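# Stack four magnet blocks from the heap into one tower

## Task

Pick four magnet blocks out of the heap and build a neat single tower of them, one on top of another, then open the gripper and release the last one.

## Robot and tools

Robot: two arms, left_arm and right_arm, each with six revolute joints and a two-finger parallel gripper. They share a scene frame whose origin is on the table top midway between the arms. +z is up, +x reaches out over the table, and left_arm sits on the +y side. The names are labels for the arms, not image sides. Arm bases: left_arm at (-0.041, +0.369, 0) m with quat_wxyz (+0.995, 0, 0, +0.099); right_arm at (+0.026, -0.354, 0) m with quat_wxyz (+0.995, 0, 0, -0.097). The fingers point along the gripper's +z and close along its y. end_effector_position is the pinch point between the pads, about 1 cm short of the fingertips.

execute_actions takes "actions", a list holding either nothing, one action or one wait, plus an optional "pictures" boolean. An empty list sends no command and returns the current state with pictures. An action is {"rows": [...], "steps": n}, with n from 1 to 15 (default 15) and at least 9 in practice. Each control step lasts 1/30 s. The action uses one row per step, and if there are fewer rows than steps the last row is repeated. A wait is {"steps": n} with n up to 300. It returns once n steps have passed since the previous result, and your reply time counts toward those steps. A call that is refused sends nothing to the robot.

Each row is a single list of 14 numbers covering both arms, even when only one arm moves. The first 7 are left_arm: waist, shoulder, elbow, wrist pitch, wrist yaw, wrist roll, then gripper opening. The next 7 are the same for right_arm. Joint values are absolute target angles in radians, in the same form as the Joint positions line. They are not offsets. Stated ranges: waist -2.618 to 3.054, shoulder 0.000 to 3.142, elbow 0.000 to 3.142, wrist pitch -1.571 to 1.571, wrist yaw -1.571 to 1.571, wrist roll -2.094 to 2.094. A call is refused if a target is more than 0.036 rad beyond a range end and also further out than that joint's last reported angle. The true ends may differ from the stated ones by up to 0.036 rad either way. A target past a true end gets clipped to it, and the result then says "joint sent to its limit", possibly about an earlier action. If that line is missing, the joint may still be at its end. Opening is an absolute value from -1 (closed) to +1 (fully open, 0.094 m pad gap).

Motion limits: on every step each joint target is clamped to a lead over its measured angle. The leads are waist 0.202, shoulder 0.258, elbow 0.238, wrist pitch 0.573, wrist yaw and roll 0.522 rad. If the targets would put a gripper more than 70 mm from its measured position, they are also scaled toward the measured angles, so long moves take several actions. Between calls the arms keep heading for the last row sent. They stop chasing it once everything has nearly stopped moving or a HELD step occurs, and only a new action makes them go on. Each result is taken 9 steps before its action finishes. Those last steps run while you think, and the next action starts only after them.

Results: the state line gives each arm's end_effector_position in metres and end_effector_quat_wxyz in the scene frame, written `left_arm: …` | `right_arm: …`. It gets less accurate at long reach. Joint positions and Joint velocities list, per arm, the six joints in rad and rad/s, then the pad gap in m and m/s. grip_measured is the measured opening on the command scale, and each gripper may be off by about 1 mm. Away from ±1 the fingers go to where grip_measured would equal the command. To hold a block, command about 0.03 below grip_measured, or less than that for a lighter grip. Pad force is roughly 50 to 62 N. "joint command not followed" means a clearance check changed or blocked joint targets, while the rest of the row still ran. HELD marks steps on which your row, or part of it, was not sent. A MOTOR HOT line appears from 75 °C. At 90 °C the arm is stopped for 10 s, and at 100 °C it goes limp and drops. Holding loads and idling while you think both add heat, so don't linger with a block gripped.

zoom_image: camera is "cam_left_wrist" or "cam_right_wrist", and region is [x0, y0, x1, y1] in image pixels (both images are 504x504, origin at top-left, region no bigger than 504x504). It gives an enlarged view of that camera's latest image. Pictures come with execute_actions only for an empty action list or when "pictures": true.

read_manual(section="licences") returns licence text only. finished_scene(scene=n) ends scene n, grades it and starts the next one. It cannot be undone. The tower must be standing and released when you call it, and it must stay that way. Replying without a tool call ends all remaining scenes.

Cautions: never knock or place anything off the table. Avoid drops, slips, slams and hard pushes, and keep the arms from hitting or pressing into each other. Stray forces may occasionally tug a held block or nudge loose ones.

Each tool is called after "Emit:" as a command line: name --argument value for each argument, lists and objects as JSON in quotes; but a table of rows of numbers goes row by row, as --pt "numbers of a row", without its own name.

## Session

Emit:
execute_actions --actions '[]'

Scene clock: 0.00 s of 5800.00 s.
left_arm: end_effector_position=(+0.3070, +0.1582, +0.2370) grip_measured=+1.000 end_effector_quat_wxyz=(+0.613, +0.185, +0.623, -0.450) | right_arm: end_effector_position=(+0.2987, -0.2102, +0.1336) grip_measured=+1.000 end_effector_quat_wxyz=(-0.111, +0.613, +0.736, +0.267)
Joint positions: left_arm=[-0.485  1.544  0.47   1.267  0.627 -0.458  0.094] | right_arm=[ 0.393  1.407  1.048 -0.905 -0.507  1.667  0.094]
Joint velocities: left_arm=[ 0.002 -0.012 -0.007  0.037 -0.095 -0.081  0.   ] | right_arm=[-0.012  0.002 -0.007 -0.007  0.037 -0.007  0.   ]

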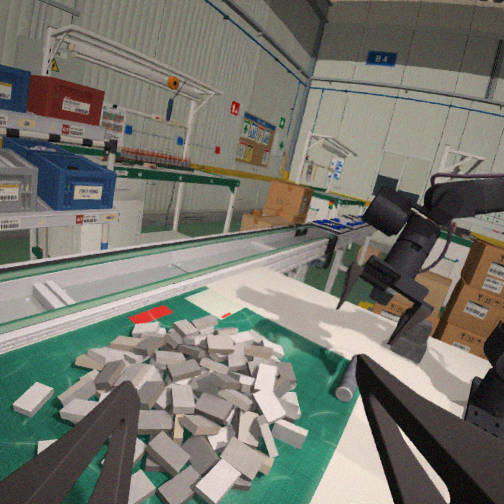

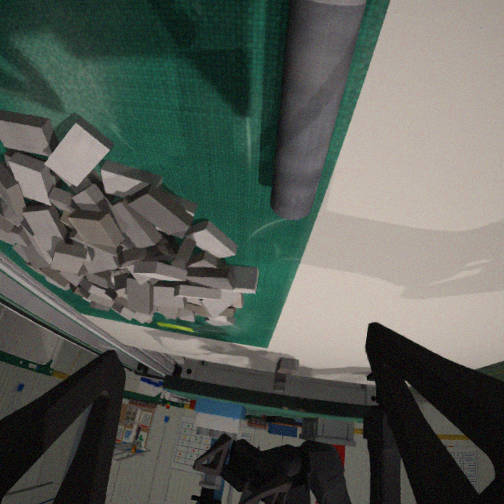

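Emit:
execute_actions --actions '[{"rows":[[-0.75,1.8,1.8,-1.3,0,0,1,-0.4,1.0,1.0,-0.9,0,0,1]]}]'

Emit:
execute_actions --actions '[{"steps":90}]' --pictures true

Scene clock: 1.00 s of 5800.00 s.
left_arm: end_effector_position=(+0.3744, +0.0931, +0.1768) grip_measured=+1.000 end_effector_quat_wxyz=(+0.584, +0.198, +0.722, -0.313) | right_arm: end_effector_position=(+0.3149, -0.3308, +0.1709) grip_measured=+1.000 end_effector_quat_wxyz=(+0.150, +0.569, +0.774, +0.234)
Joint positions: left_arm=[-0.692  1.761  0.78   0.854  0.264 -0.191  0.094] | right_arm=[ 0.136  1.158  1.005 -0.897 -0.224  1.268  0.094]
Joint velocities: left_arm=[-1.057  1.092  2.293 -3.275 -1.678  1.223  0.   ] | right_arm=[-1.687 -1.6   -0.007  0.037  1.165 -2.234  0.   ]
Steps of this call (steps 1 to 24: nothing new was sent; steps 25 to 30: the first 6 steps of this action). Readings (joint positions):
25: left_arm=[-0.500 1.559 0.487 1.242 0.585 -0.419] | right_arm=[0.381 1.392 1.041 -0.899 -0.467 1.615]
26: left_arm=[-0.531 1.594 0.528 1.195 0.527 -0.374] | right_arm=[0.347 1.359 1.026 -0.897 -0.409 1.549]
28: left_arm=[-0.610 1.680 0.634 1.065 0.399 -0.286] | right_arm=[0.248 1.265 1.008 -0.898 -0.306 1.415]
30: the state above

Scene clock: 4.00 s of 5800.00 s.
left_arm: end_effector_position=(+0.2957, +0.1578, +0.1992) grip_measured=+1.000 end_effector_quat_wxyz=(+0.140, +0.270, +0.952, -0.046) | right_arm: end_effector_position=(+0.2585, -0.5087, +0.2101) grip_measured=+1.000 end_effector_quat_wxyz=(+0.323, +0.279, +0.899, -0.094)
Joint positions: left_arm=[-0.756  1.802  1.808 -1.281  0.01  -0.007  0.094] | right_arm=[-0.399  0.998  1.005 -0.892 -0.006  0.01   0.094]
Joint velocities: left_arm=[ 0.007  0.002 -0.002 -0.037 -0.007  0.037  0.   ] | right_arm=[ 0.002 -0.002 -0.002 -0.022 -0.007  0.095  0.   ]
Kept back: nothing.
Steps of this call (steps 1 to 9: the last 9 steps of your previous action; steps 10 to 60: the robot went on to your last target; steps 61 to 90: nothing new was sent). Readings (joint positions):
1: left_arm=[-0.723 1.793 0.859 0.737 0.215 -0.154] | right_arm=[0.072 1.105 1.005 -0.893 -0.187 1.181]
2: left_arm=[-0.745 1.813 0.936 0.618 0.177 -0.124] | right_arm=[0.000 1.060 1.005 -0.890 -0.154 1.084]
4: left_arm=[-0.763 1.828 1.087 0.383 0.122 -0.081] | right_arm=[-0.154 1.005 1.005 -0.886 -0.100 0.886]
8: left_arm=[-0.758 1.828 1.405 -0.058 0.056 -0.037] | right_arm=[-0.385 0.998 1.005 -0.888 -0.030 0.493]
90: the state above
All arms were judged still, so your last target was given up. Only a new action makes them travel on or press farther. Fingers that are still opening or closing keep moving.

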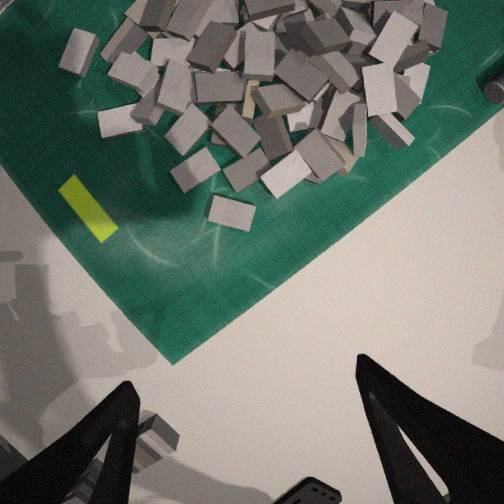

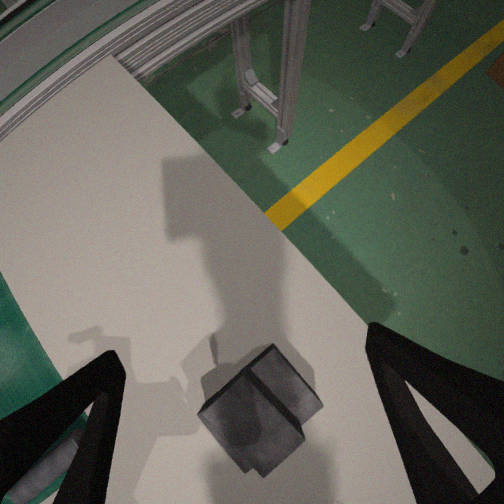

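Emit:
execute_actions --actions '[{"rows":[[-0.75,1.9,1.86,-1.33,0,0,1,-0.4,1.0,1.0,-0.9,0,0,1],[-0.75,1.9,1.86,-1.33,0,0,1,-0.4,1.0,1.0,-0.9,0,0,1],[-0.75,2.0,1.92,-1.36,0,0,1,-0.4,1.0,1.0,-0.9,0,0,1],[-0.75,2.0,1.92,-1.36,0,0,1,-0.4,1.0,1.0,-0.9,0,0,1],[-0.75,2.1,1.98,-1.39,0,0,1,-0.4,1.0,1.0,-0.9,0,0,1],[-0.75,2.1,1.98,-1.39,0,0,1,-0.4,1.0,1.0,-0.9,0,0,1],[-0.75,2.215,2.05,-1.42,0,0,1,-0.4,1.0,1.0,-0.9,0,0,1]]}]'

Emit:
execute_actions --actions '[{"steps":40}]' --pictures true

Scene clock: 4.73 s of 5800.00 s.
left_arm: end_effector_position=(+0.3170, +0.1445, +0.1629) grip_measured=+1.000 end_effector_quat_wxyz=(+0.088, +0.271, +0.958, -0.031) | right_arm: end_effector_position=(+0.2585, -0.5087, +0.2101) grip_measured=+1.000 end_effector_quat_wxyz=(+0.323, +0.279, +0.899, -0.094)
Joint positions: left_arm=[-0.756  1.996  1.947 -1.336  0.01  -0.007  0.094] | right_arm=[-0.399  0.998  1.005 -0.892 -0.006  0.01   0.094]
Joint velocities: left_arm=[ 0.002  1.414  0.628  0.066 -0.007 -0.022  0.   ] | right_arm=[-0.017  0.007 -0.022 -0.007 -0.051 -0.007  0.   ]
Steps of this call (steps 1 to 16: nothing new was sent; steps 17 to 22: the first 6 steps of this action). Readings (joint positions):
17: left_arm=[-0.756 1.813 1.817 -1.291 0.010 -0.007] | right_arm=[-0.399 0.998 1.005 -0.892 -0.006 0.010]
18: left_arm=[-0.756 1.829 1.833 -1.299 0.010 -0.007] | right_arm=[-0.399 0.998 1.005 -0.892 -0.006 0.010]
20: left_arm=[-0.756 1.898 1.887 -1.320 0.010 -0.007] | right_arm=[-0.399 0.998 1.005 -0.892 -0.006 0.010]
22: the state above

Scene clock: 6.07 s of 5800.00 s.
left_arm: end_effector_position=(+0.3181, +0.1439, +0.0919) grip_measured=+1.000 end_effector_quat_wxyz=(-0.016, +0.272, +0.962, -0.001) | right_arm: end_effector_position=(+0.2585, -0.5087, +0.2101) grip_measured=+1.000 end_effector_quat_wxyz=(+0.323, +0.279, +0.899, -0.094)
Joint positions: left_arm=[-0.756  2.219  2.023 -1.405  0.01  -0.007  0.094] | right_arm=[-0.399  0.998  1.005 -0.892 -0.006  0.01   0.094]
Joint velocities: left_arm=[-0.002 -0.012 -0.022 -0.037 -0.095  0.022  0.   ] | right_arm=[ 0.007 -0.007 -0.007  0.051 -0.037 -0.037  0.   ]
Kept back: nothing.
Steps of this call (steps 1 to 9: the last 9 steps of your previous action; steps 10 to 30: the robot went on to your last target; steps 31 to 40: nothing new was sent). Readings (joint positions):
1: left_arm=[-0.756 2.056 1.979 -1.348 0.010 -0.007] | right_arm=[-0.399 0.998 1.005 -0.892 -0.006 0.010]
2: left_arm=[-0.756 2.114 2.009 -1.355 0.010 -0.007] | right_arm=[-0.399 0.998 1.005 -0.892 -0.006 0.010]
4: left_arm=[-0.756 2.202 2.023 -1.357 0.010 -0.007] | right_arm=[-0.399 0.998 1.005 -0.892 -0.006 0.010]
8: left_arm=[-0.756 2.264 2.023 -1.385 0.010 -0.007] | right_arm=[-0.399 0.998 1.005 -0.892 -0.006 0.010]
40: the state above
All arms were judged still, so your last target was given up. Only a new action makes them travel on or press farther. Fingers that are still opening or closing keep moving.

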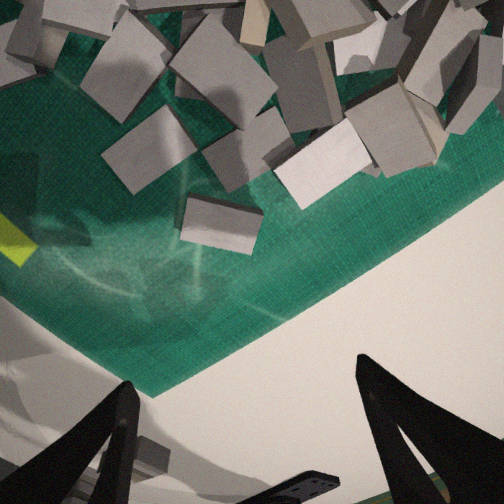

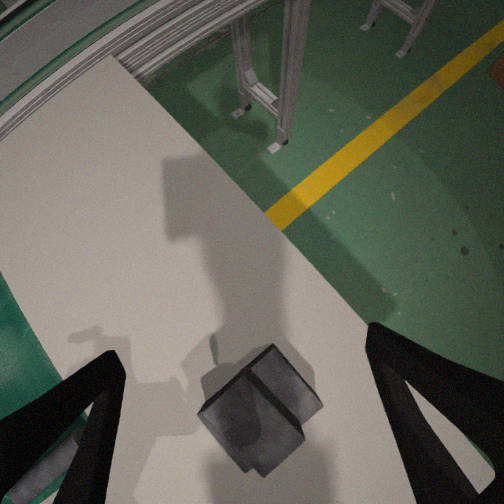

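Emit:
execute_actions --actions '[{"rows":[[-0.745,2.24,2.03,-1.37,0,0.1,0.5,-0.4,1.0,1.0,-0.9,0,0,1],[-0.745,2.26,2.03,-1.34,0,0.15,0.5,-0.4,1.0,1.0,-0.9,0,0,1],[-0.745,2.28,2.03,-1.31,0,0.2,0.5,-0.4,1.0,1.0,-0.9,0,0,1],[-0.745,2.3,2.03,-1.28,0,0.25,0.5,-0.4,1.0,1.0,-0.9,0,0,1],[-0.745,2.31,2.03,-1.26,0,0.3,0.5,-0.4,1.0,1.0,-0.9,0,0,1],[-0.745,2.32,2.03,-1.25,0,0.33,0.5,-0.4,1.0,1.0,-0.9,0,0,1],[-0.745,2.33,2.03,-1.25,0,0.33,0.5,-0.4,1.0,1.0,-0.9,0,0,1],[-0.745,2.34,2.03,-1.25,0,0.33,0.5,-0.4,1.0,1.0,-0.9,0,0,1]]}]'

Emit:
execute_actions --actions '[{"steps":30}]' --pictures true

Scene clock: 7.27 s of 5800.00 s.
left_arm: end_effector_position=(+0.3315, +0.1366, +0.0713) grip_measured=+0.503 end_effector_quat_wxyz=(-0.006, +0.356, +0.935, -0.004) | right_arm: end_effector_position=(+0.2585, -0.5087, +0.2101) grip_measured=+1.000 end_effector_quat_wxyz=(+0.323, +0.279, +0.899, -0.094)
Joint positions: left_arm=[-0.754  2.268  2.023 -1.337  0.01   0.172  0.071] | right_arm=[-0.399  0.998  1.005 -0.892 -0.006  0.01   0.094]
Joint velocities: left_arm=[ 0.007  0.491  0.012  0.505  0.037  1.004 -0.001] | right_arm=[-0.007  0.012 -0.017 -0.081  0.022  0.007  0.   ]
Steps of this call (steps 1 to 30: nothing new was sent; steps 31 to 36: the first 6 steps of this action). Readings (joint positions):
31: left_arm=[-0.756 2.220 2.023 -1.404 0.010 0.009] | right_arm=[-0.399 0.998 1.005 -0.892 -0.006 0.010]
32: left_arm=[-0.755 2.222 2.023 -1.399 0.010 0.034] | right_arm=[-0.399 0.998 1.005 -0.892 -0.006 0.010]
34: left_arm=[-0.755 2.238 2.023 -1.373 0.010 0.098] | right_arm=[-0.399 0.998 1.005 -0.892 -0.006 0.010]
36: the state above

Scene clock: 8.27 s of 5800.00 s.
left_arm: end_effector_position=(+0.3420, +0.1306, +0.0362) grip_measured=+0.503 end_effector_quat_wxyz=(-0.012, +0.425, +0.905, -0.003) | right_arm: end_effector_position=(+0.2585, -0.5087, +0.2101) grip_measured=+1.000 end_effector_quat_wxyz=(+0.323, +0.279, +0.899, -0.094)
Joint positions: left_arm=[-0.753  2.35   2.023 -1.267  0.008  0.323  0.071] | right_arm=[-0.399  0.998  1.005 -0.892 -0.006  0.01   0.094]
Joint velocities: left_arm=[-0.017  0.002 -0.007  0.022  0.007 -0.022 -0.001] | right_arm=[-0.002  0.002 -0.007 -0.007  0.022  0.007  0.   ]
Kept back: nothing.
Steps of this call (steps 1 to 9: the last 9 steps of your previous action; steps 10 to 30: the robot went on to your last target). Readings (joint positions):
1: left_arm=[-0.754 2.286 2.023 -1.320 0.010 0.202] | right_arm=[-0.399 0.998 1.005 -0.892 -0.006 0.010]
2: left_arm=[-0.753 2.304 2.023 -1.307 0.010 0.227] | right_arm=[-0.399 0.998 1.005 -0.892 -0.006 0.010]
4: left_arm=[-0.753 2.334 2.023 -1.290 0.009 0.261] | right_arm=[-0.399 0.998 1.005 -0.892 -0.006 0.010]
8: left_arm=[-0.753 2.352 2.023 -1.277 0.008 0.298] | right_arm=[-0.399 0.998 1.005 -0.892 -0.006 0.010]
30: the state above
All arms were judged still, so your last target was given up. Only a new action makes them travel on or press farther. Fingers that are still opening or closing keep moving.

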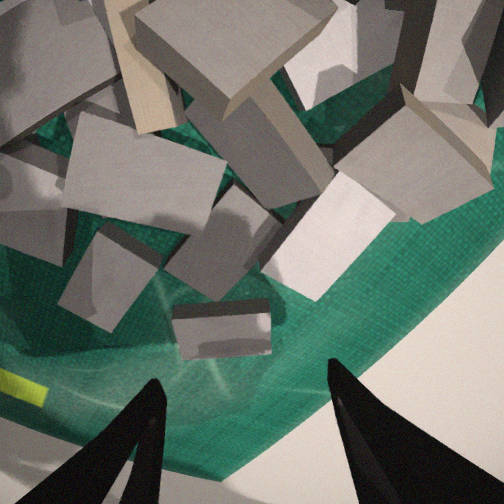

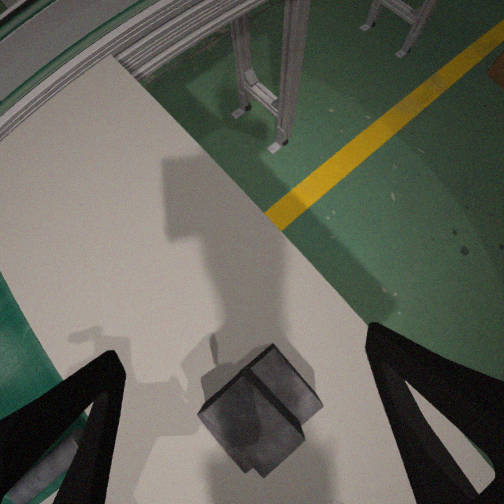

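Emit:
execute_actions --actions '[{"rows":[[-0.728,2.35,2.03,-1.24,0,0.37,0.5,-0.4,1.0,1.0,-0.9,0,0,1],[-0.728,2.35,2.03,-1.24,0,0.37,0.5,-0.4,1.0,1.0,-0.9,0,0,1],[-0.728,2.36,2.03,-1.23,0,0.37,0.5,-0.4,1.0,1.0,-0.9,0,0,1],[-0.728,2.37,2.03,-1.22,0,0.37,0.5,-0.4,1.0,1.0,-0.9,0,0,1],[-0.728,2.38,2.03,-1.21,0,0.37,0.5,-0.4,1.0,1.0,-0.9,0,0,1],[-0.728,2.39,2.03,-1.205,0,0.37,0.5,-0.4,1.0,1.0,-0.9,0,0,1]]}]'

Emit:
execute_actions --actions '[{"steps":30}]' --pictures true

Scene clock: 9.03 s of 5800.00 s.
left_arm: end_effector_position=(+0.3498, +0.1347, +0.0336) grip_measured=+0.503 end_effector_quat_wxyz=(-0.004, +0.431, +0.902, -0.003) | right_arm: end_effector_position=(+0.2585, -0.5087, +0.2101) grip_measured=+1.000 end_effector_quat_wxyz=(+0.323, +0.279, +0.899, -0.094)
Joint positions: left_arm=[-0.737  2.356  2.023 -1.246  0.008  0.352  0.071] | right_arm=[-0.399  0.998  1.005 -0.892 -0.006  0.01   0.094]
Joint velocities: left_arm=[ 0.071  0.11  -0.012  0.212  0.022  0.022  0.001] | right_arm=[-0.002 -0.007 -0.002  0.007  0.051 -0.022  0.   ]
Steps of this call (steps 1 to 17: nothing new was sent; steps 18 to 23: the first 6 steps of this action). Readings (joint positions):
18: left_arm=[-0.752 2.350 2.023 -1.266 0.008 0.329] | right_arm=[-0.399 0.998 1.005 -0.892 -0.006 0.010]
19: left_arm=[-0.750 2.350 2.023 -1.264 0.008 0.337] | right_arm=[-0.399 0.998 1.005 -0.892 -0.006 0.010]
21: left_arm=[-0.744 2.351 2.023 -1.258 0.008 0.346] | right_arm=[-0.399 0.998 1.005 -0.892 -0.006 0.010]
23: the state above

Scene clock: 10.03 s of 5800.00 s.
left_arm: end_effector_position=(+0.3541, +0.1352, +0.0205) grip_measured=+0.503 end_effector_quat_wxyz=(-0.007, +0.434, +0.901, -0.002) | right_arm: end_effector_position=(+0.2585, -0.5087, +0.2101) grip_measured=+1.000 end_effector_quat_wxyz=(+0.323, +0.279, +0.899, -0.094)
Joint positions: left_arm=[-0.732  2.386  2.023 -1.222  0.006  0.363  0.071] | right_arm=[-0.399  0.998  1.005 -0.892 -0.006  0.01   0.094]
Joint velocities: left_arm=[ 0.002  0.002 -0.027 -0.022 -0.007  0.007  0.   ] | right_arm=[ 0.002  0.002  0.012 -0.037  0.007 -0.037  0.   ]
Kept back: nothing.
Steps of this call (steps 1 to 9: the last 9 steps of your previous action; steps 10 to 30: the robot went on to your last target). Readings (joint positions):
1: left_arm=[-0.735 2.360 2.023 -1.240 0.007 0.355] | right_arm=[-0.399 0.998 1.005 -0.892 -0.006 0.010]
2: left_arm=[-0.733 2.366 2.023 -1.236 0.007 0.356] | right_arm=[-0.399 0.998 1.005 -0.892 -0.006 0.010]
4: left_arm=[-0.732 2.377 2.023 -1.230 0.006 0.358] | right_arm=[-0.399 0.998 1.005 -0.892 -0.006 0.010]
8: left_arm=[-0.732 2.386 2.023 -1.225 0.006 0.361] | right_arm=[-0.399 0.998 1.005 -0.892 -0.006 0.010]
30: the state above
All arms were judged still, so your last target was given up. Only a new action makes them travel on or press farther. Fingers that are still opening or closing keep moving.

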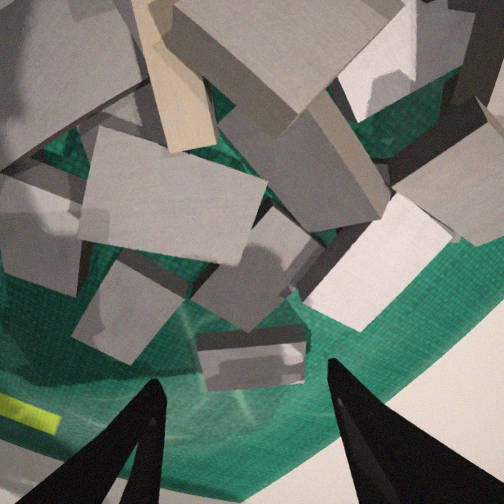

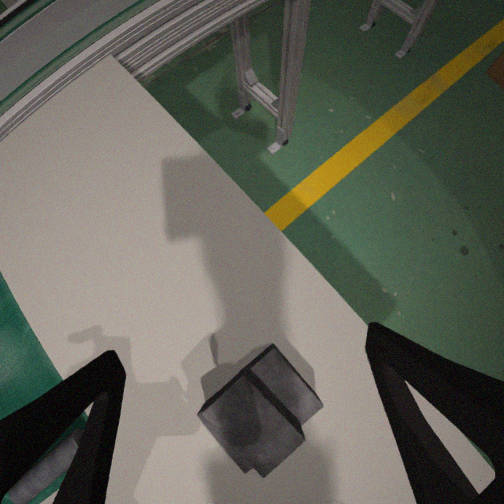

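Emit:
execute_actions --actions '[{"rows":[[-0.745,2.41,2.03,-1.2,0,0.37,0.3,-0.4,1.0,1.0,-0.9,0,0,1]]}]'

Emit:
execute_actions --actions '[{"rows":[[-0.745,2.41,2.03,-1.2,0,0.37,0.1,-0.4,1.0,1.0,-0.9,0,0,1],[-0.745,2.41,2.03,-1.2,0,0.37,0,-0.4,1.0,1.0,-0.9,0,0,1],[-0.745,2.41,2.03,-1.2,0,0.37,-0.07,-0.4,1.0,1.0,-0.9,0,0,1],[-0.745,2.41,2.03,-1.2,0,0.37,-0.12,-0.4,1.0,1.0,-0.9,0,0,1],[-0.745,2.41,2.03,-1.2,0,0.37,-0.2,-0.4,1.0,1.0,-0.9,0,0,1]]}]'

Emit:
execute_actions --actions '[{"steps":10}]' --pictures true

Scene clock: 10.63 s of 5800.00 s.
left_arm: end_effector_position=(+0.3529, +0.1335, +0.0155) grip_measured=+0.303 end_effector_quat_wxyz=(-0.011, +0.436, +0.900, -0.002) | right_arm: end_effector_position=(+0.2585, -0.5087, +0.2101) grip_measured=+1.000 end_effector_quat_wxyz=(+0.323, +0.279, +0.899, -0.094)
Joint positions: left_arm=[-0.736  2.397  2.023 -1.218  0.006  0.363  0.061] | right_arm=[-0.399  0.998  1.005 -0.892 -0.006  0.01   0.094]
Joint velocities: left_arm=[-0.027  0.046 -0.002  0.037 -0.007  0.081 -0.   ] | right_arm=[-0.017 -0.022 -0.007  0.037  0.007 -0.051  0.   ]
Steps of this call (steps 1 to 12: nothing new was sent; steps 13 to 18: the first 6 steps of this action). Readings (joint positions):
13: left_arm=[-0.732 2.386 2.023 -1.221 0.006 0.363] | right_arm=[-0.399 0.998 1.005 -0.892 -0.006 0.010]
14: left_arm=[-0.732 2.388 2.023 -1.220 0.006 0.363] | right_arm=[-0.399 0.998 1.005 -0.892 -0.006 0.010]
16: left_arm=[-0.734 2.392 2.023 -1.218 0.006 0.363] | right_arm=[-0.399 0.998 1.005 -0.892 -0.006 0.010]
18: the state above

Scene clock: 11.13 s of 5800.00 s.
left_arm: end_effector_position=(+0.3525, +0.1330, +0.0138) grip_measured=-0.105 end_effector_quat_wxyz=(-0.012, +0.436, +0.900, -0.002) | right_arm: end_effector_position=(+0.2585, -0.5087, +0.2101) grip_measured=+1.000 end_effector_quat_wxyz=(+0.323, +0.279, +0.899, -0.094)
Joint positions: left_arm=[-0.738  2.401  2.023 -1.216  0.006  0.363  0.042] | right_arm=[-0.399  0.998  1.005 -0.892 -0.006  0.01   0.094]
Joint velocities: left_arm=[-0.017  0.002 -0.002 -0.037 -0.037 -0.022 -0.001] | right_arm=[-0.007  0.007  0.002 -0.007 -0.125  0.051  0.   ]
Steps of this call (steps 1 to 9: the last 9 steps of your previous action; steps 10 to 15: the first 6 steps of this action). Readings (joint positions):
10: left_arm=[-0.738 2.401 2.023 -1.217 0.006 0.363] | right_arm=[-0.399 0.998 1.005 -0.892 -0.006 0.010]
11: left_arm=[-0.738 2.401 2.023 -1.217 0.006 0.363] | right_arm=[-0.399 0.998 1.005 -0.892 -0.006 0.010]
13: left_arm=[-0.738 2.401 2.023 -1.217 0.006 0.363] | right_arm=[-0.399 0.998 1.005 -0.892 -0.006 0.010]
15: the state above

Scene clock: 11.47 s of 5800.00 s.
left_arm: end_effector_position=(+0.3526, +0.1330, +0.0138) grip_measured=-0.105 end_effector_quat_wxyz=(-0.012, +0.436, +0.900, -0.002) | right_arm: end_effector_position=(+0.2585, -0.5087, +0.2101) grip_measured=+1.000 end_effector_quat_wxyz=(+0.323, +0.279, +0.899, -0.094)
Joint positions: left_arm=[-0.738  2.401  2.023 -1.216  0.005  0.363  0.042] | right_arm=[-0.399  0.998  1.005 -0.892 -0.006  0.01   0.094]
Joint velocities: left_arm=[-0.007 -0.002  0.002  0.007 -0.066  0.022 -0.   ] | right_arm=[-0.002 -0.007  0.002  0.007 -0.051 -0.037  0.   ]
Kept back: nothing.
Steps of this call (steps 1 to 9: the last 9 steps of your previous action; step 10: the robot went on to your last target). Readings (joint positions):
1: left_arm=[-0.738 2.401 2.023 -1.216 0.006 0.363] | right_arm=[-0.399 0.998 1.005 -0.892 -0.006 0.010]
2: left_arm=[-0.738 2.401 2.023 -1.216 0.006 0.363] | right_arm=[-0.399 0.998 1.005 -0.892 -0.006 0.010]
4: left_arm=[-0.738 2.401 2.023 -1.216 0.006 0.363] | right_arm=[-0.399 0.998 1.005 -0.892 -0.006 0.010]
8: left_arm=[-0.738 2.401 2.023 -1.216 0.005 0.363] | right_arm=[-0.399 0.998 1.005 -0.892 -0.006 0.010]
10: the state above

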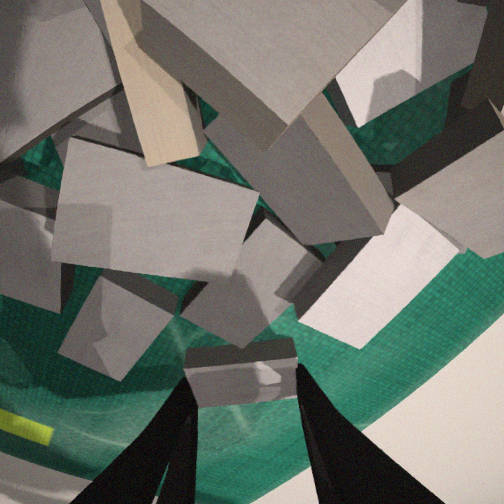

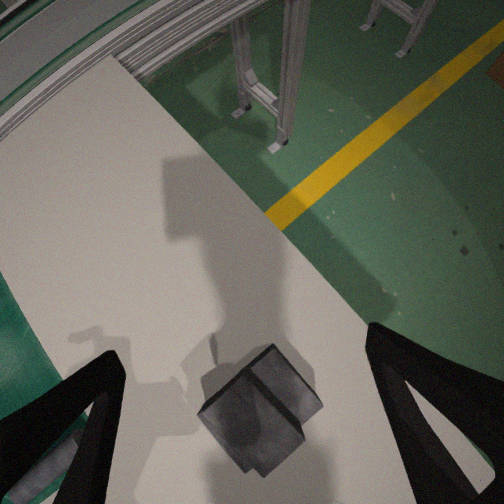

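Emit:
execute_actions --actions '[{"rows":[[-0.74,2.37,2.03,-1.23,0,0.37,-0.15,-0.4,1.0,1.0,-0.9,0,0,1],[-0.74,2.35,2.03,-1.25,0,0.37,-0.15,-0.4,1.0,1.0,-0.9,0,0,1],[-0.74,2.33,2.03,-1.28,0,0.37,-0.15,-0.4,1.0,1.0,-0.9,0,0,1],[-0.74,2.33,2.03,-1.28,0,0.37,-0.15,-0.4,1.0,1.0,-0.9,0,0,1],[-0.74,2.33,2.03,-1.28,0,0.37,-0.15,-0.4,1.0,1.0,-0.9,0,0,1],[-0.71,2.33,2.03,-1.28,0,0.3,-0.15,-0.4,1.0,1.0,-0.9,0,0,1],[-0.68,2.33,2.03,-1.28,0,0.2,-0.15,-0.4,1.0,1.0,-0.9,0,0,1],[-0.65,2.33,2.03,-1.28,0,0.1,-0.15,-0.4,1.0,1.0,-0.9,0,0,1],[-0.62,2.33,2.03,-1.28,0,0,-0.15,-0.4,1.0,1.0,-0.9,0,0,1],[-0.59,2.33,2.03,-1.28,0,0,-0.15,-0.4,1.0,1.0,-0.9,0,0,1],[-0.56,2.33,2.03,-1.28,0,0,-0.15,-0.4,1.0,1.0,-0.9,0,0,1]]}]'

Emit:
execute_actions --actions '[{"steps":25}]' --pictures true

Emit:
execute_actions --actions '[{"rows":[[-0.56,2.35,2.03,-1.24,0,0,-0.15,-0.4,1.0,1.0,-0.9,0,0,1],[-0.56,2.36,2.03,-1.23,0,0,-0.15,-0.4,1.0,1.0,-0.9,0,0,1],[-0.56,2.37,2.03,-1.22,0,0,-0.15,-0.4,1.0,1.0,-0.9,0,0,1],[-0.56,2.38,2.03,-1.21,0,0,-0.15,-0.4,1.0,1.0,-0.9,0,0,1],[-0.56,2.39,2.03,-1.2,0,0,-0.15,-0.4,1.0,1.0,-0.9,0,0,1]]}]'

Emit:
execute_actions --actions '[{"rows":[[-0.56,2.408,2.03,-1.2,0,0,-0.15,-0.4,1.0,1.0,-0.9,0,0,1]]}]'

Emit:
execute_actions --actions '[{"rows":[[-0.56,2.4,2.03,-1.2,0,0,0.2,-0.4,1.0,1.0,-0.9,0,0,1]],"steps":12}]'

Emit:
execute_actions --actions '[{"rows":[[-0.56,2.36,2.05,-1.25,0,0,0.2,-0.4,1.0,1.0,-0.9,0,0,1],[-0.56,2.34,2.07,-1.28,0,0,0.2,-0.4,1.0,1.0,-0.9,0,0,1],[-0.56,2.32,2.1,-1.31,0,0,0.2,-0.4,1.0,1.0,-0.9,0,0,1],[-0.56,2.3,2.13,-1.35,0,0,0.2,-0.4,1.0,1.0,-0.9,0,0,1],[-0.56,2.3,2.16,-1.4,0,0,0.2,-0.4,1.0,1.0,-0.9,0,0,1],[-0.56,2.3,2.18,-1.44,0,0,0.2,-0.4,1.0,1.0,-0.9,0,0,1],[-0.6,2.3,2.18,-1.46,0,0,0.2,-0.4,1.0,1.0,-0.9,0,0,1],[-0.63,2.3,2.18,-1.46,0,0,0.2,-0.4,1.0,1.0,-0.9,0,0,1]]}]'

Emit:
execute_actions --actions '[{"steps":30}]' --pictures true

Scene clock: 13.00 s of 5800.00 s.
left_arm: end_effector_position=(+0.3499, +0.1355, +0.0314) grip_measured=-0.105 end_effector_quat_wxyz=(-0.007, +0.432, +0.902, -0.002) | right_arm: end_effector_position=(+0.2585, -0.5087, +0.2101) grip_measured=+1.000 end_effector_quat_wxyz=(+0.323, +0.279, +0.899, -0.094)
Joint positions: left_arm=[-0.736  2.361  2.023 -1.246  0.005  0.355  0.042] | right_arm=[-0.399  0.998  1.005 -0.892 -0.006  0.01   0.094]
Joint velocities: left_arm=[ 0.017 -0.339  0.007 -0.227  0.022 -0.388 -0.001] | right_arm=[-0.007 -0.012 -0.022 -0.051 -0.037 -0.081  0.   ]
Steps of this call (steps 1 to 15: the robot went on to your last target; steps 16 to 40: nothing new was sent; steps 41 to 46: the first 6 steps of this action). Readings (joint positions):
41: left_arm=[-0.738 2.400 2.023 -1.216 0.005 0.363] | right_arm=[-0.399 0.998 1.005 -0.892 -0.006 0.010]
42: left_arm=[-0.738 2.397 2.023 -1.218 0.005 0.363] | right_arm=[-0.399 0.998 1.005 -0.892 -0.006 0.010]
44: left_arm=[-0.738 2.382 2.023 -1.233 0.005 0.363] | right_arm=[-0.399 0.998 1.005 -0.892 -0.006 0.010]
46: the state above

Scene clock: 13.83 s of 5800.00 s.
left_arm: end_effector_position=(+0.3828, +0.2096, +0.0432) grip_measured=-0.105 end_effector_quat_wxyz=(-0.002, +0.185, +0.983, +0.003) | right_arm: end_effector_position=(+0.2585, -0.5087, +0.2101) grip_measured=+1.000 end_effector_quat_wxyz=(+0.323, +0.279, +0.899, -0.094)
Joint positions: left_arm=[-0.562  2.334  2.023 -1.265 -0.006  0.009  0.042] | right_arm=[-0.399  0.998  1.005 -0.892 -0.006  0.01   0.094]
Joint velocities: left_arm=[ 0.002  0.002 -0.007 -0.007  0.037 -0.022 -0.   ] | right_arm=[-0.012  0.007  0.022 -0.007  0.007 -0.037  0.   ]
Kept back: nothing.
Steps of this call (steps 1 to 9: the last 9 steps of your previous action; steps 10 to 25: the robot went on to your last target). Readings (joint positions):
1: left_arm=[-0.732 2.351 2.023 -1.250 0.006 0.330] | right_arm=[-0.399 0.998 1.005 -0.892 -0.006 0.010]
2: left_arm=[-0.723 2.343 2.023 -1.253 0.007 0.290] | right_arm=[-0.399 0.998 1.005 -0.892 -0.006 0.010]
4: left_arm=[-0.687 2.335 2.023 -1.255 0.009 0.192] | right_arm=[-0.399 0.998 1.005 -0.892 -0.006 0.010]
8: left_arm=[-0.569 2.334 2.023 -1.257 0.005 0.082] | right_arm=[-0.399 0.998 1.005 -0.892 -0.006 0.010]
25: the state above

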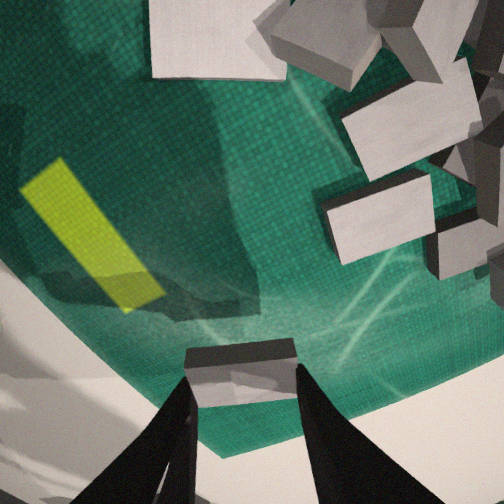

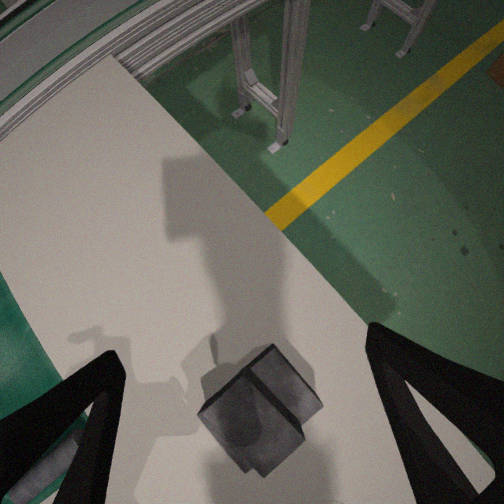

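Scene clock: 14.03 s of 5800.00 s.
left_arm: end_effector_position=(+0.3867, +0.2081, +0.0309) grip_measured=-0.105 end_effector_quat_wxyz=(-0.003, +0.185, +0.983, +0.004) | right_arm: end_effector_position=(+0.2585, -0.5087, +0.2101) grip_measured=+1.000 end_effector_quat_wxyz=(+0.323, +0.279, +0.899, -0.094)
Joint positions: left_arm=[-0.562  2.362  2.023 -1.239 -0.006  0.007  0.042] | right_arm=[-0.399  0.998  1.005 -0.892 -0.006  0.01   0.094]
Joint velocities: left_arm=[-0.012  0.261  0.022  0.198  0.007 -0.066  0.001] | right_arm=[ 0.002  0.007  0.002 -0.007  0.007  0.095  0.   ]
Steps of this call (steps 1 to 6: the first 6 steps of this action). Readings (joint positions):
1: left_arm=[-0.562 2.335 2.023 -1.264 -0.006 0.008] | right_arm=[-0.399 0.998 1.005 -0.892 -0.006 0.010]
2: left_arm=[-0.562 2.336 2.023 -1.262 -0.006 0.008] | right_arm=[-0.399 0.998 1.005 -0.892 -0.006 0.010]
4: left_arm=[-0.562 2.345 2.023 -1.252 -0.006 0.008] | right_arm=[-0.399 0.998 1.005 -0.892 -0.006 0.010]
6: the state above

Scene clock: 14.53 s of 5800.00 s.
left_arm: end_effector_position=(+0.3882, +0.2075, +0.0141) grip_measured=-0.105 end_effector_quat_wxyz=(-0.011, +0.184, +0.983, +0.005) | right_arm: end_effector_position=(+0.2585, -0.5087, +0.2101) grip_measured=+1.000 end_effector_quat_wxyz=(+0.323, +0.279, +0.899, -0.094)
Joint positions: left_arm=[-0.562  2.4    2.023 -1.217 -0.006  0.007  0.042] | right_arm=[-0.399  0.998  1.005 -0.892 -0.006  0.01   0.094]
Joint velocities: left_arm=[-0.002  0.017 -0.002 -0.051 -0.022  0.051  0.001] | right_arm=[-0.007 -0.012 -0.022  0.022 -0.037 -0.037  0.   ]
Steps of this call (steps 1 to 9: the last 9 steps of your previous action; steps 10 to 15: the first 6 steps of this action). Readings (joint positions):
10: left_arm=[-0.562 2.396 2.023 -1.218 -0.006 0.007] | right_arm=[-0.399 0.998 1.005 -0.892 -0.006 0.010]
11: left_arm=[-0.562 2.397 2.023 -1.218 -0.006 0.007] | right_arm=[-0.399 0.998 1.005 -0.892 -0.006 0.010]
13: left_arm=[-0.562 2.399 2.023 -1.218 -0.006 0.007] | right_arm=[-0.399 0.998 1.005 -0.892 -0.006 0.010]
15: the state above

Scene clock: 14.93 s of 5800.00 s.
left_arm: end_effector_position=(+0.3883, +0.2075, +0.0141) grip_measured=+0.190 end_effector_quat_wxyz=(-0.011, +0.184, +0.983, +0.005) | right_arm: end_effector_position=(+0.2585, -0.5087, +0.2101) grip_measured=+1.000 end_effector_quat_wxyz=(+0.323, +0.279, +0.899, -0.094)
Joint positions: left_arm=[-0.562  2.4    2.023 -1.217 -0.006  0.007  0.056] | right_arm=[-0.399  0.998  1.005 -0.892 -0.006  0.01   0.094]
Joint velocities: left_arm=[-0.002 -0.012 -0.012  0.037 -0.037  0.037  0.015] | right_arm=[-0.002  0.002  0.007  0.037  0.007  0.022  0.   ]
Steps of this call (steps 1 to 9: the last 9 steps of your previous action; steps 10 to 12: the first 3 steps of this action). Readings (joint positions):
10: left_arm=[-0.562 2.400 2.023 -1.217 -0.006 0.007] | right_arm=[-0.399 0.998 1.005 -0.892 -0.006 0.010]
11: left_arm=[-0.562 2.400 2.023 -1.217 -0.006 0.007] | right_arm=[-0.399 0.998 1.005 -0.892 -0.006 0.010]
12: the state above

Scene clock: 15.43 s of 5800.00 s.
left_arm: end_effector_position=(+0.3882, +0.2075, +0.0524) grip_measured=+0.197 end_effector_quat_wxyz=(+0.000, +0.184, +0.983, +0.003) | right_arm: end_effector_position=(+0.2585, -0.5087, +0.2101) grip_measured=+1.000 end_effector_quat_wxyz=(+0.323, +0.279, +0.899, -0.094)
Joint positions: left_arm=[-0.562  2.357  2.099 -1.314 -0.006  0.007  0.056] | right_arm=[-0.399  0.998  1.005 -0.892 -0.006  0.01   0.094]
Joint velocities: left_arm=[ 0.002 -0.393  0.862 -0.755 -0.022 -0.081 -0.   ] | right_arm=[-0.002 -0.002 -0.002 -0.081  0.066  0.066  0.   ]
Steps of this call (steps 1 to 9: the last 9 steps of your previous action; steps 10 to 15: the first 6 steps of this action). Readings (joint positions):
10: left_arm=[-0.562 2.398 2.023 -1.218 -0.006 0.007] | right_arm=[-0.399 0.998 1.005 -0.892 -0.006 0.010]
11: left_arm=[-0.562 2.394 2.025 -1.225 -0.006 0.007] | right_arm=[-0.399 0.998 1.005 -0.892 -0.006 0.010]
13: left_arm=[-0.562 2.379 2.048 -1.262 -0.006 0.007] | right_arm=[-0.399 0.998 1.005 -0.892 -0.006 0.010]
15: the state above

Scene clock: 16.43 s of 5800.00 s.
left_arm: end_effector_position=(+0.3645, +0.1803, +0.0996) grip_measured=+0.197 end_effector_quat_wxyz=(+0.005, +0.220, +0.975, +0.001) | right_arm: end_effector_position=(+0.2585, -0.5087, +0.2101) grip_measured=+1.000 end_effector_quat_wxyz=(+0.323, +0.279, +0.899, -0.094)
Joint positions: left_arm=[-0.637  2.293  2.176 -1.444 -0.003  0.006  0.056] | right_arm=[-0.399  0.998  1.005 -0.892 -0.006  0.01   0.094]
Joint velocities: left_arm=[-0.007 -0.002  0.022  0.051  0.081  0.007  0.   ] | right_arm=[ 0.012 -0.002 -0.007 -0.022  0.007 -0.022  0.   ]
Kept back: nothing.
Steps of this call (steps 1 to 9: the last 9 steps of your previous action; steps 10 to 30: the robot went on to your last target). Readings (joint positions):
1: left_arm=[-0.564 2.342 2.125 -1.337 -0.006 0.006] | right_arm=[-0.399 0.998 1.005 -0.892 -0.006 0.010]
2: left_arm=[-0.570 2.325 2.144 -1.355 -0.007 0.006] | right_arm=[-0.399 0.998 1.005 -0.892 -0.006 0.010]
4: left_arm=[-0.591 2.294 2.167 -1.382 -0.007 0.006] | right_arm=[-0.399 0.998 1.005 -0.892 -0.006 0.010]
8: left_arm=[-0.634 2.279 2.176 -1.416 -0.005 0.006] | right_arm=[-0.399 0.998 1.005 -0.892 -0.006 0.010]
30: the state above
All arms were judged still, so your last target was given up. Only a new action makes them travel on or press farther. Fingers that are still opening or closing keep moving.

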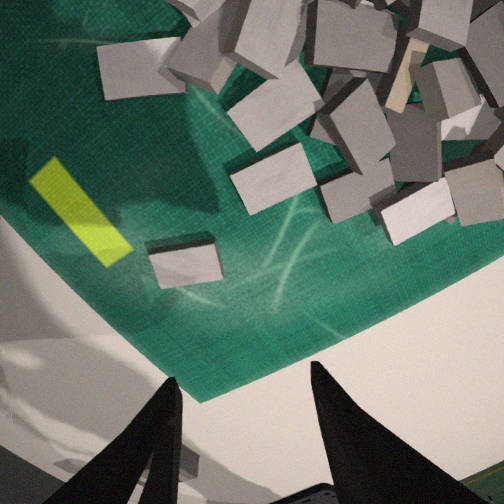

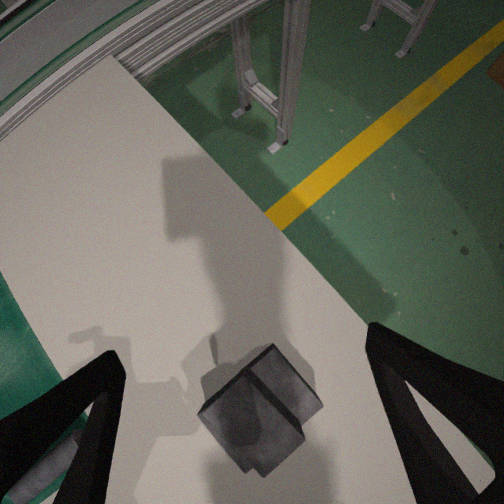

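Emit:
execute_actions --actions '[{"rows":[[-0.65,2.32,2.21,-1.42,0,-0.1,0.2,-0.4,1.0,1.0,-0.9,0,0,1],[-0.66,2.35,2.24,-1.4,0,-0.2,0.2,-0.4,1.0,1.0,-0.9,0,0,1],[-0.67,2.38,2.27,-1.38,0,-0.3,0.2,-0.4,1.0,1.0,-0.9,0,0,1],[-0.68,2.4,2.3,-1.36,0,-0.36,0.2,-0.4,1.0,1.0,-0.9,0,0,1],[-0.68,2.42,2.32,-1.34,0,-0.36,0.2,-0.4,1.0,1.0,-0.9,0,0,1],[-0.68,2.44,2.33,-1.32,0,-0.36,0.2,-0.4,1.0,1.0,-0.9,0,0,1],[-0.68,2.46,2.33,-1.3,0,-0.36,0.2,-0.4,1.0,1.0,-0.9,0,0,1],[-0.68,2.475,2.33,-1.29,0,-0.36,0.2,-0.4,1.0,1.0,-0.9,0,0,1],[-0.68,2.49,2.33,-1.29,0,-0.36,0.2,-0.4,1.0,1.0,-0.9,0,0,1],[-0.68,2.5,2.33,-1.29,0,-0.36,0.2,-0.4,1.0,1.0,-0.9,0,0,1]]}]'

Emit:
execute_actions --actions '[{"steps":30}]' --pictures true

Scene clock: 17.73 s of 5800.00 s.
left_arm: end_effector_position=(+0.3888, +0.1570, +0.0895) grip_measured=+0.197 end_effector_quat_wxyz=(+0.036, +0.121, +0.992, -0.011) | right_arm: end_effector_position=(+0.2585, -0.5087, +0.2101) grip_measured=+1.000 end_effector_quat_wxyz=(+0.323, +0.279, +0.899, -0.094)
Joint positions: left_arm=[-0.659  2.381  2.286 -1.401 -0.003 -0.217  0.056] | right_arm=[-0.399  0.998  1.005 -0.892 -0.006  0.01   0.094]
Joint velocities: left_arm=[-0.198  0.632  0.549  0.623 -0.051 -0.872 -0.   ] | right_arm=[ 0.007  0.017 -0.022 -0.037  0.007 -0.007  0.   ]
Steps of this call (steps 1 to 33: nothing new was sent; steps 34 to 39: the first 6 steps of this action). Readings (joint positions):
34: left_arm=[-0.637 2.294 2.178 -1.444 -0.003 -0.010] | right_arm=[-0.399 0.998 1.005 -0.892 -0.006 0.010]
35: left_arm=[-0.639 2.302 2.189 -1.444 -0.003 -0.043] | right_arm=[-0.399 0.998 1.005 -0.892 -0.006 0.010]
37: left_arm=[-0.647 2.337 2.238 -1.434 -0.003 -0.140] | right_arm=[-0.399 0.998 1.005 -0.892 -0.006 0.010]
39: the state above

Scene clock: 18.73 s of 5800.00 s.
left_arm: end_effector_position=(+0.4038, +0.1374, +0.0368) grip_measured=+0.197 end_effector_quat_wxyz=(+0.031, +0.065, +0.997, -0.012) | right_arm: end_effector_position=(+0.2585, -0.5087, +0.2101) grip_measured=+1.000 end_effector_quat_wxyz=(+0.323, +0.279, +0.899, -0.094)
Joint positions: left_arm=[-0.681  2.511  2.312 -1.306 -0.003 -0.353  0.056] | right_arm=[-0.399  0.998  1.005 -0.892 -0.006  0.01   0.094]
Joint velocities: left_arm=[-0.017 -0.022 -0.007  0.066  0.037 -0.037  0.001] | right_arm=[-0.017  0.007 -0.007  0.066 -0.022 -0.081  0.   ]
Kept back: nothing.
Steps of this call (steps 1 to 9: the last 9 steps of your previous action; steps 10 to 30: the robot went on to your last target). Readings (joint positions):
1: left_arm=[-0.666 2.401 2.300 -1.381 -0.003 -0.245] | right_arm=[-0.399 0.998 1.005 -0.892 -0.006 0.010]
2: left_arm=[-0.671 2.421 2.308 -1.361 -0.003 -0.266] | right_arm=[-0.399 0.998 1.005 -0.892 -0.006 0.010]
4: left_arm=[-0.679 2.457 2.312 -1.333 -0.003 -0.298] | right_arm=[-0.399 0.998 1.005 -0.892 -0.006 0.010]
8: left_arm=[-0.681 2.509 2.312 -1.317 -0.003 -0.331] | right_arm=[-0.399 0.998 1.005 -0.892 -0.006 0.010]
30: the state above
All arms were judged still, so your last target was given up. Only a new action makes them travel on or press farther. Fingers that are still opening or closing keep moving.

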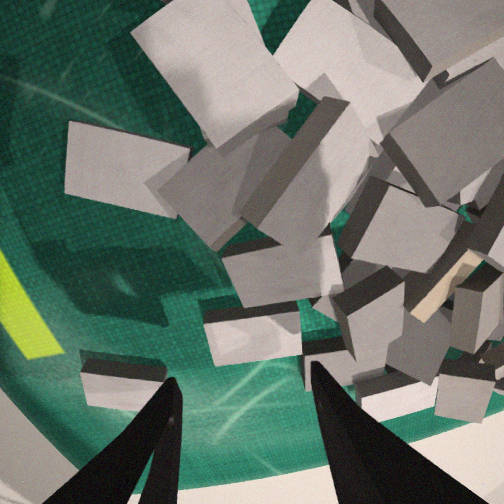

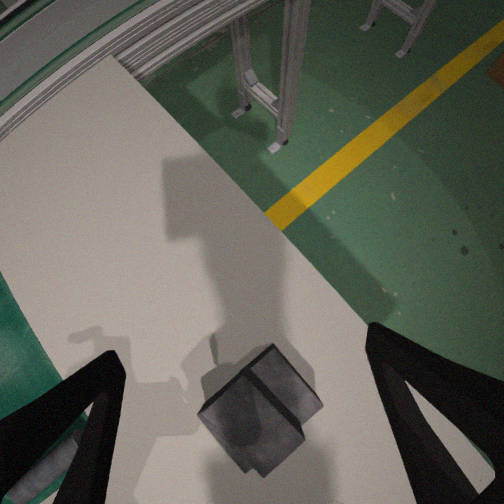

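Emit:
execute_actions --actions '[{"rows":[[-0.692,2.52,2.33,-1.25,0,-0.38,0.06,-0.4,1.0,1.0,-0.9,0,0,1],[-0.692,2.53,2.33,-1.25,0,-0.38,0.06,-0.4,1.0,1.0,-0.9,0,0,1],[-0.692,2.543,2.33,-1.25,0,-0.38,0.06,-0.4,1.0,1.0,-0.9,0,0,1]]}]'

Emit:
execute_actions --actions '[{"steps":20}]' --pictures true

Scene clock: 22.53 s of 5800.00 s.
left_arm: end_effector_position=(+0.4096, +0.1343, +0.0313) grip_measured=+0.063 end_effector_quat_wxyz=(+0.039, +0.057, +0.997, -0.016) | right_arm: end_effector_position=(+0.2585, -0.5087, +0.2101) grip_measured=+1.000 end_effector_quat_wxyz=(+0.323, +0.279, +0.899, -0.094)
Joint positions: left_arm=[-0.681  2.523  2.312 -1.275 -0.003 -0.368  0.05 ] | right_arm=[-0.399  0.998  1.005 -0.892 -0.006  0.01   0.094]
Joint velocities: left_arm=[ 0.007  0.1   -0.002  0.066 -0.022  0.022 -0.   ] | right_arm=[ 0.007  0.022  0.007 -0.007 -0.037  0.022  0.   ]
Steps of this call (steps 1 to 90: nothing new was sent; then 0.60 s passed at rest; steps 91 to 96: the first 6 steps of this action). Readings (joint positions):
91: left_arm=[-0.681 2.511 2.312 -1.303 -0.003 -0.356] | right_arm=[-0.399 0.998 1.005 -0.892 -0.006 0.010]
92: left_arm=[-0.681 2.512 2.312 -1.296 -0.003 -0.360] | right_arm=[-0.399 0.998 1.005 -0.892 -0.006 0.010]
94: left_arm=[-0.681 2.516 2.312 -1.283 -0.003 -0.365] | right_arm=[-0.399 0.998 1.005 -0.892 -0.006 0.010]
96: the state above

Scene clock: 23.20 s of 5800.00 s.
left_arm: end_effector_position=(+0.4106, +0.1338, +0.0250) grip_measured=+0.063 end_effector_quat_wxyz=(+0.037, +0.055, +0.998, -0.015) | right_arm: end_effector_position=(+0.2585, -0.5087, +0.2101) grip_measured=+1.000 end_effector_quat_wxyz=(+0.323, +0.279, +0.899, -0.094)
Joint positions: left_arm=[-0.681  2.537  2.312 -1.266 -0.003 -0.373  0.05 ] | right_arm=[-0.399  0.998  1.005 -0.892 -0.006  0.01   0.094]
Joint velocities: left_arm=[ 0.007 -0.007 -0.017 -0.007  0.081  0.037 -0.   ] | right_arm=[ 0.007 -0.007  0.007 -0.007 -0.066 -0.037  0.   ]
Kept back: nothing.
Steps of this call (steps 1 to 9: the last 9 steps of your previous action; steps 10 to 20: the robot went on to your last target). Readings (joint positions):
1: left_arm=[-0.681 2.527 2.312 -1.273 -0.003 -0.369] | right_arm=[-0.399 0.998 1.005 -0.892 -0.006 0.010]
2: left_arm=[-0.681 2.531 2.312 -1.271 -0.003 -0.370] | right_arm=[-0.399 0.998 1.005 -0.892 -0.006 0.010]
4: left_arm=[-0.681 2.536 2.312 -1.270 -0.003 -0.371] | right_arm=[-0.399 0.998 1.005 -0.892 -0.006 0.010]
8: left_arm=[-0.681 2.537 2.312 -1.268 -0.003 -0.373] | right_arm=[-0.399 0.998 1.005 -0.892 -0.006 0.010]
20: the state above

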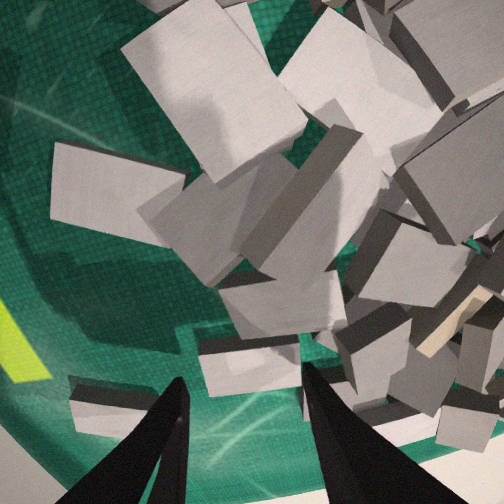

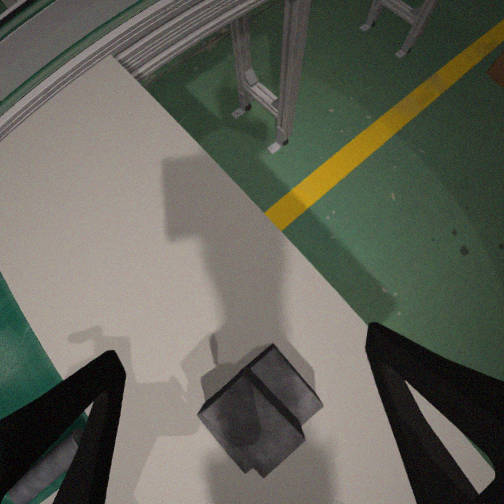

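Emit:
execute_actions --actions '[{"rows":[[-0.7,2.54,2.33,-1.24,0,-0.38,0.11,-0.4,1.0,1.0,-0.9,0,0,1],[-0.7,2.54,2.33,-1.24,0,-0.38,0.11,-0.4,1.0,1.0,-0.9,0,0,1],[-0.7,2.55,2.33,-1.24,0,-0.38,0.11,-0.4,1.0,1.0,-0.9,0,0,1],[-0.697,2.567,2.33,-1.24,0,-0.38,0.11,-0.4,1.0,1.0,-0.9,0,0,1]]}]'

Emit:
execute_actions --actions '[{"steps":20}]' --pictures true

Scene clock: 23.77 s of 5800.00 s.
left_arm: end_effector_position=(+0.4100, +0.1291, +0.0222) grip_measured=+0.107 end_effector_quat_wxyz=(+0.038, +0.059, +0.997, -0.016) | right_arm: end_effector_position=(+0.2585, -0.5087, +0.2101) grip_measured=+1.000 end_effector_quat_wxyz=(+0.323, +0.279, +0.899, -0.094)
Joint positions: left_arm=[-0.69   2.543  2.312 -1.257 -0.003 -0.374  0.052] | right_arm=[-0.399  0.998  1.005 -0.892 -0.006  0.01   0.094]
Joint velocities: left_arm=[-0.032  0.095 -0.012 -0.022 -0.081 -0.095  0.   ] | right_arm=[-0.022 -0.007  0.012  0.081  0.007  0.081  0.   ]
Steps of this call (steps 1 to 11: the robot went on to your last target; steps 12 to 17: the first 6 steps of this action). Readings (joint positions):
12: left_arm=[-0.682 2.537 2.312 -1.265 -0.003 -0.374] | right_arm=[-0.399 0.998 1.005 -0.892 -0.006 0.010]
13: left_arm=[-0.683 2.537 2.312 -1.263 -0.003 -0.374] | right_arm=[-0.399 0.998 1.005 -0.892 -0.006 0.010]
15: left_arm=[-0.686 2.538 2.312 -1.260 -0.003 -0.374] | right_arm=[-0.399 0.998 1.005 -0.892 -0.006 0.010]
17: the state above

Scene clock: 24.43 s of 5800.00 s.
left_arm: end_effector_position=(+0.4083, +0.1289, +0.0138) grip_measured=+0.107 end_effector_quat_wxyz=(+0.031, +0.060, +0.998, -0.013) | right_arm: end_effector_position=(+0.2585, -0.5087, +0.2101) grip_measured=+1.000 end_effector_quat_wxyz=(+0.323, +0.279, +0.899, -0.094)
Joint positions: left_arm=[-0.692  2.56   2.312 -1.255 -0.003 -0.374  0.052] | right_arm=[-0.399  0.998  1.005 -0.892 -0.006  0.01   0.094]
Joint velocities: left_arm=[0.002 0.017 0.017 0.037 0.007 0.051 0.   ] | right_arm=[-0.007 -0.002  0.002 -0.066  0.007 -0.051  0.   ]
Kept back: nothing.
Steps of this call (steps 1 to 9: the last 9 steps of your previous action; steps 10 to 20: the robot went on to your last target). Readings (joint positions):
1: left_arm=[-0.691 2.546 2.312 -1.256 -0.003 -0.374] | right_arm=[-0.399 0.998 1.005 -0.892 -0.006 0.010]
2: left_arm=[-0.691 2.550 2.312 -1.256 -0.003 -0.374] | right_arm=[-0.399 0.998 1.005 -0.892 -0.006 0.010]
4: left_arm=[-0.692 2.556 2.312 -1.256 -0.003 -0.374] | right_arm=[-0.399 0.998 1.005 -0.892 -0.006 0.010]
8: left_arm=[-0.692 2.560 2.312 -1.256 -0.003 -0.374] | right_arm=[-0.399 0.998 1.005 -0.892 -0.006 0.010]
20: the state above

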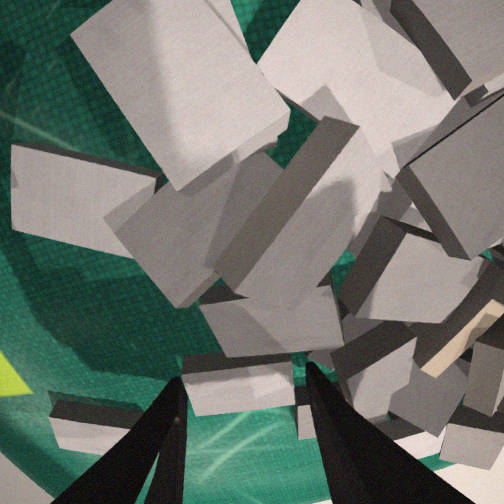

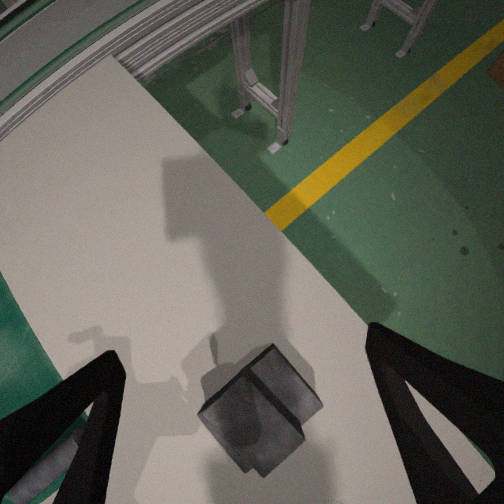

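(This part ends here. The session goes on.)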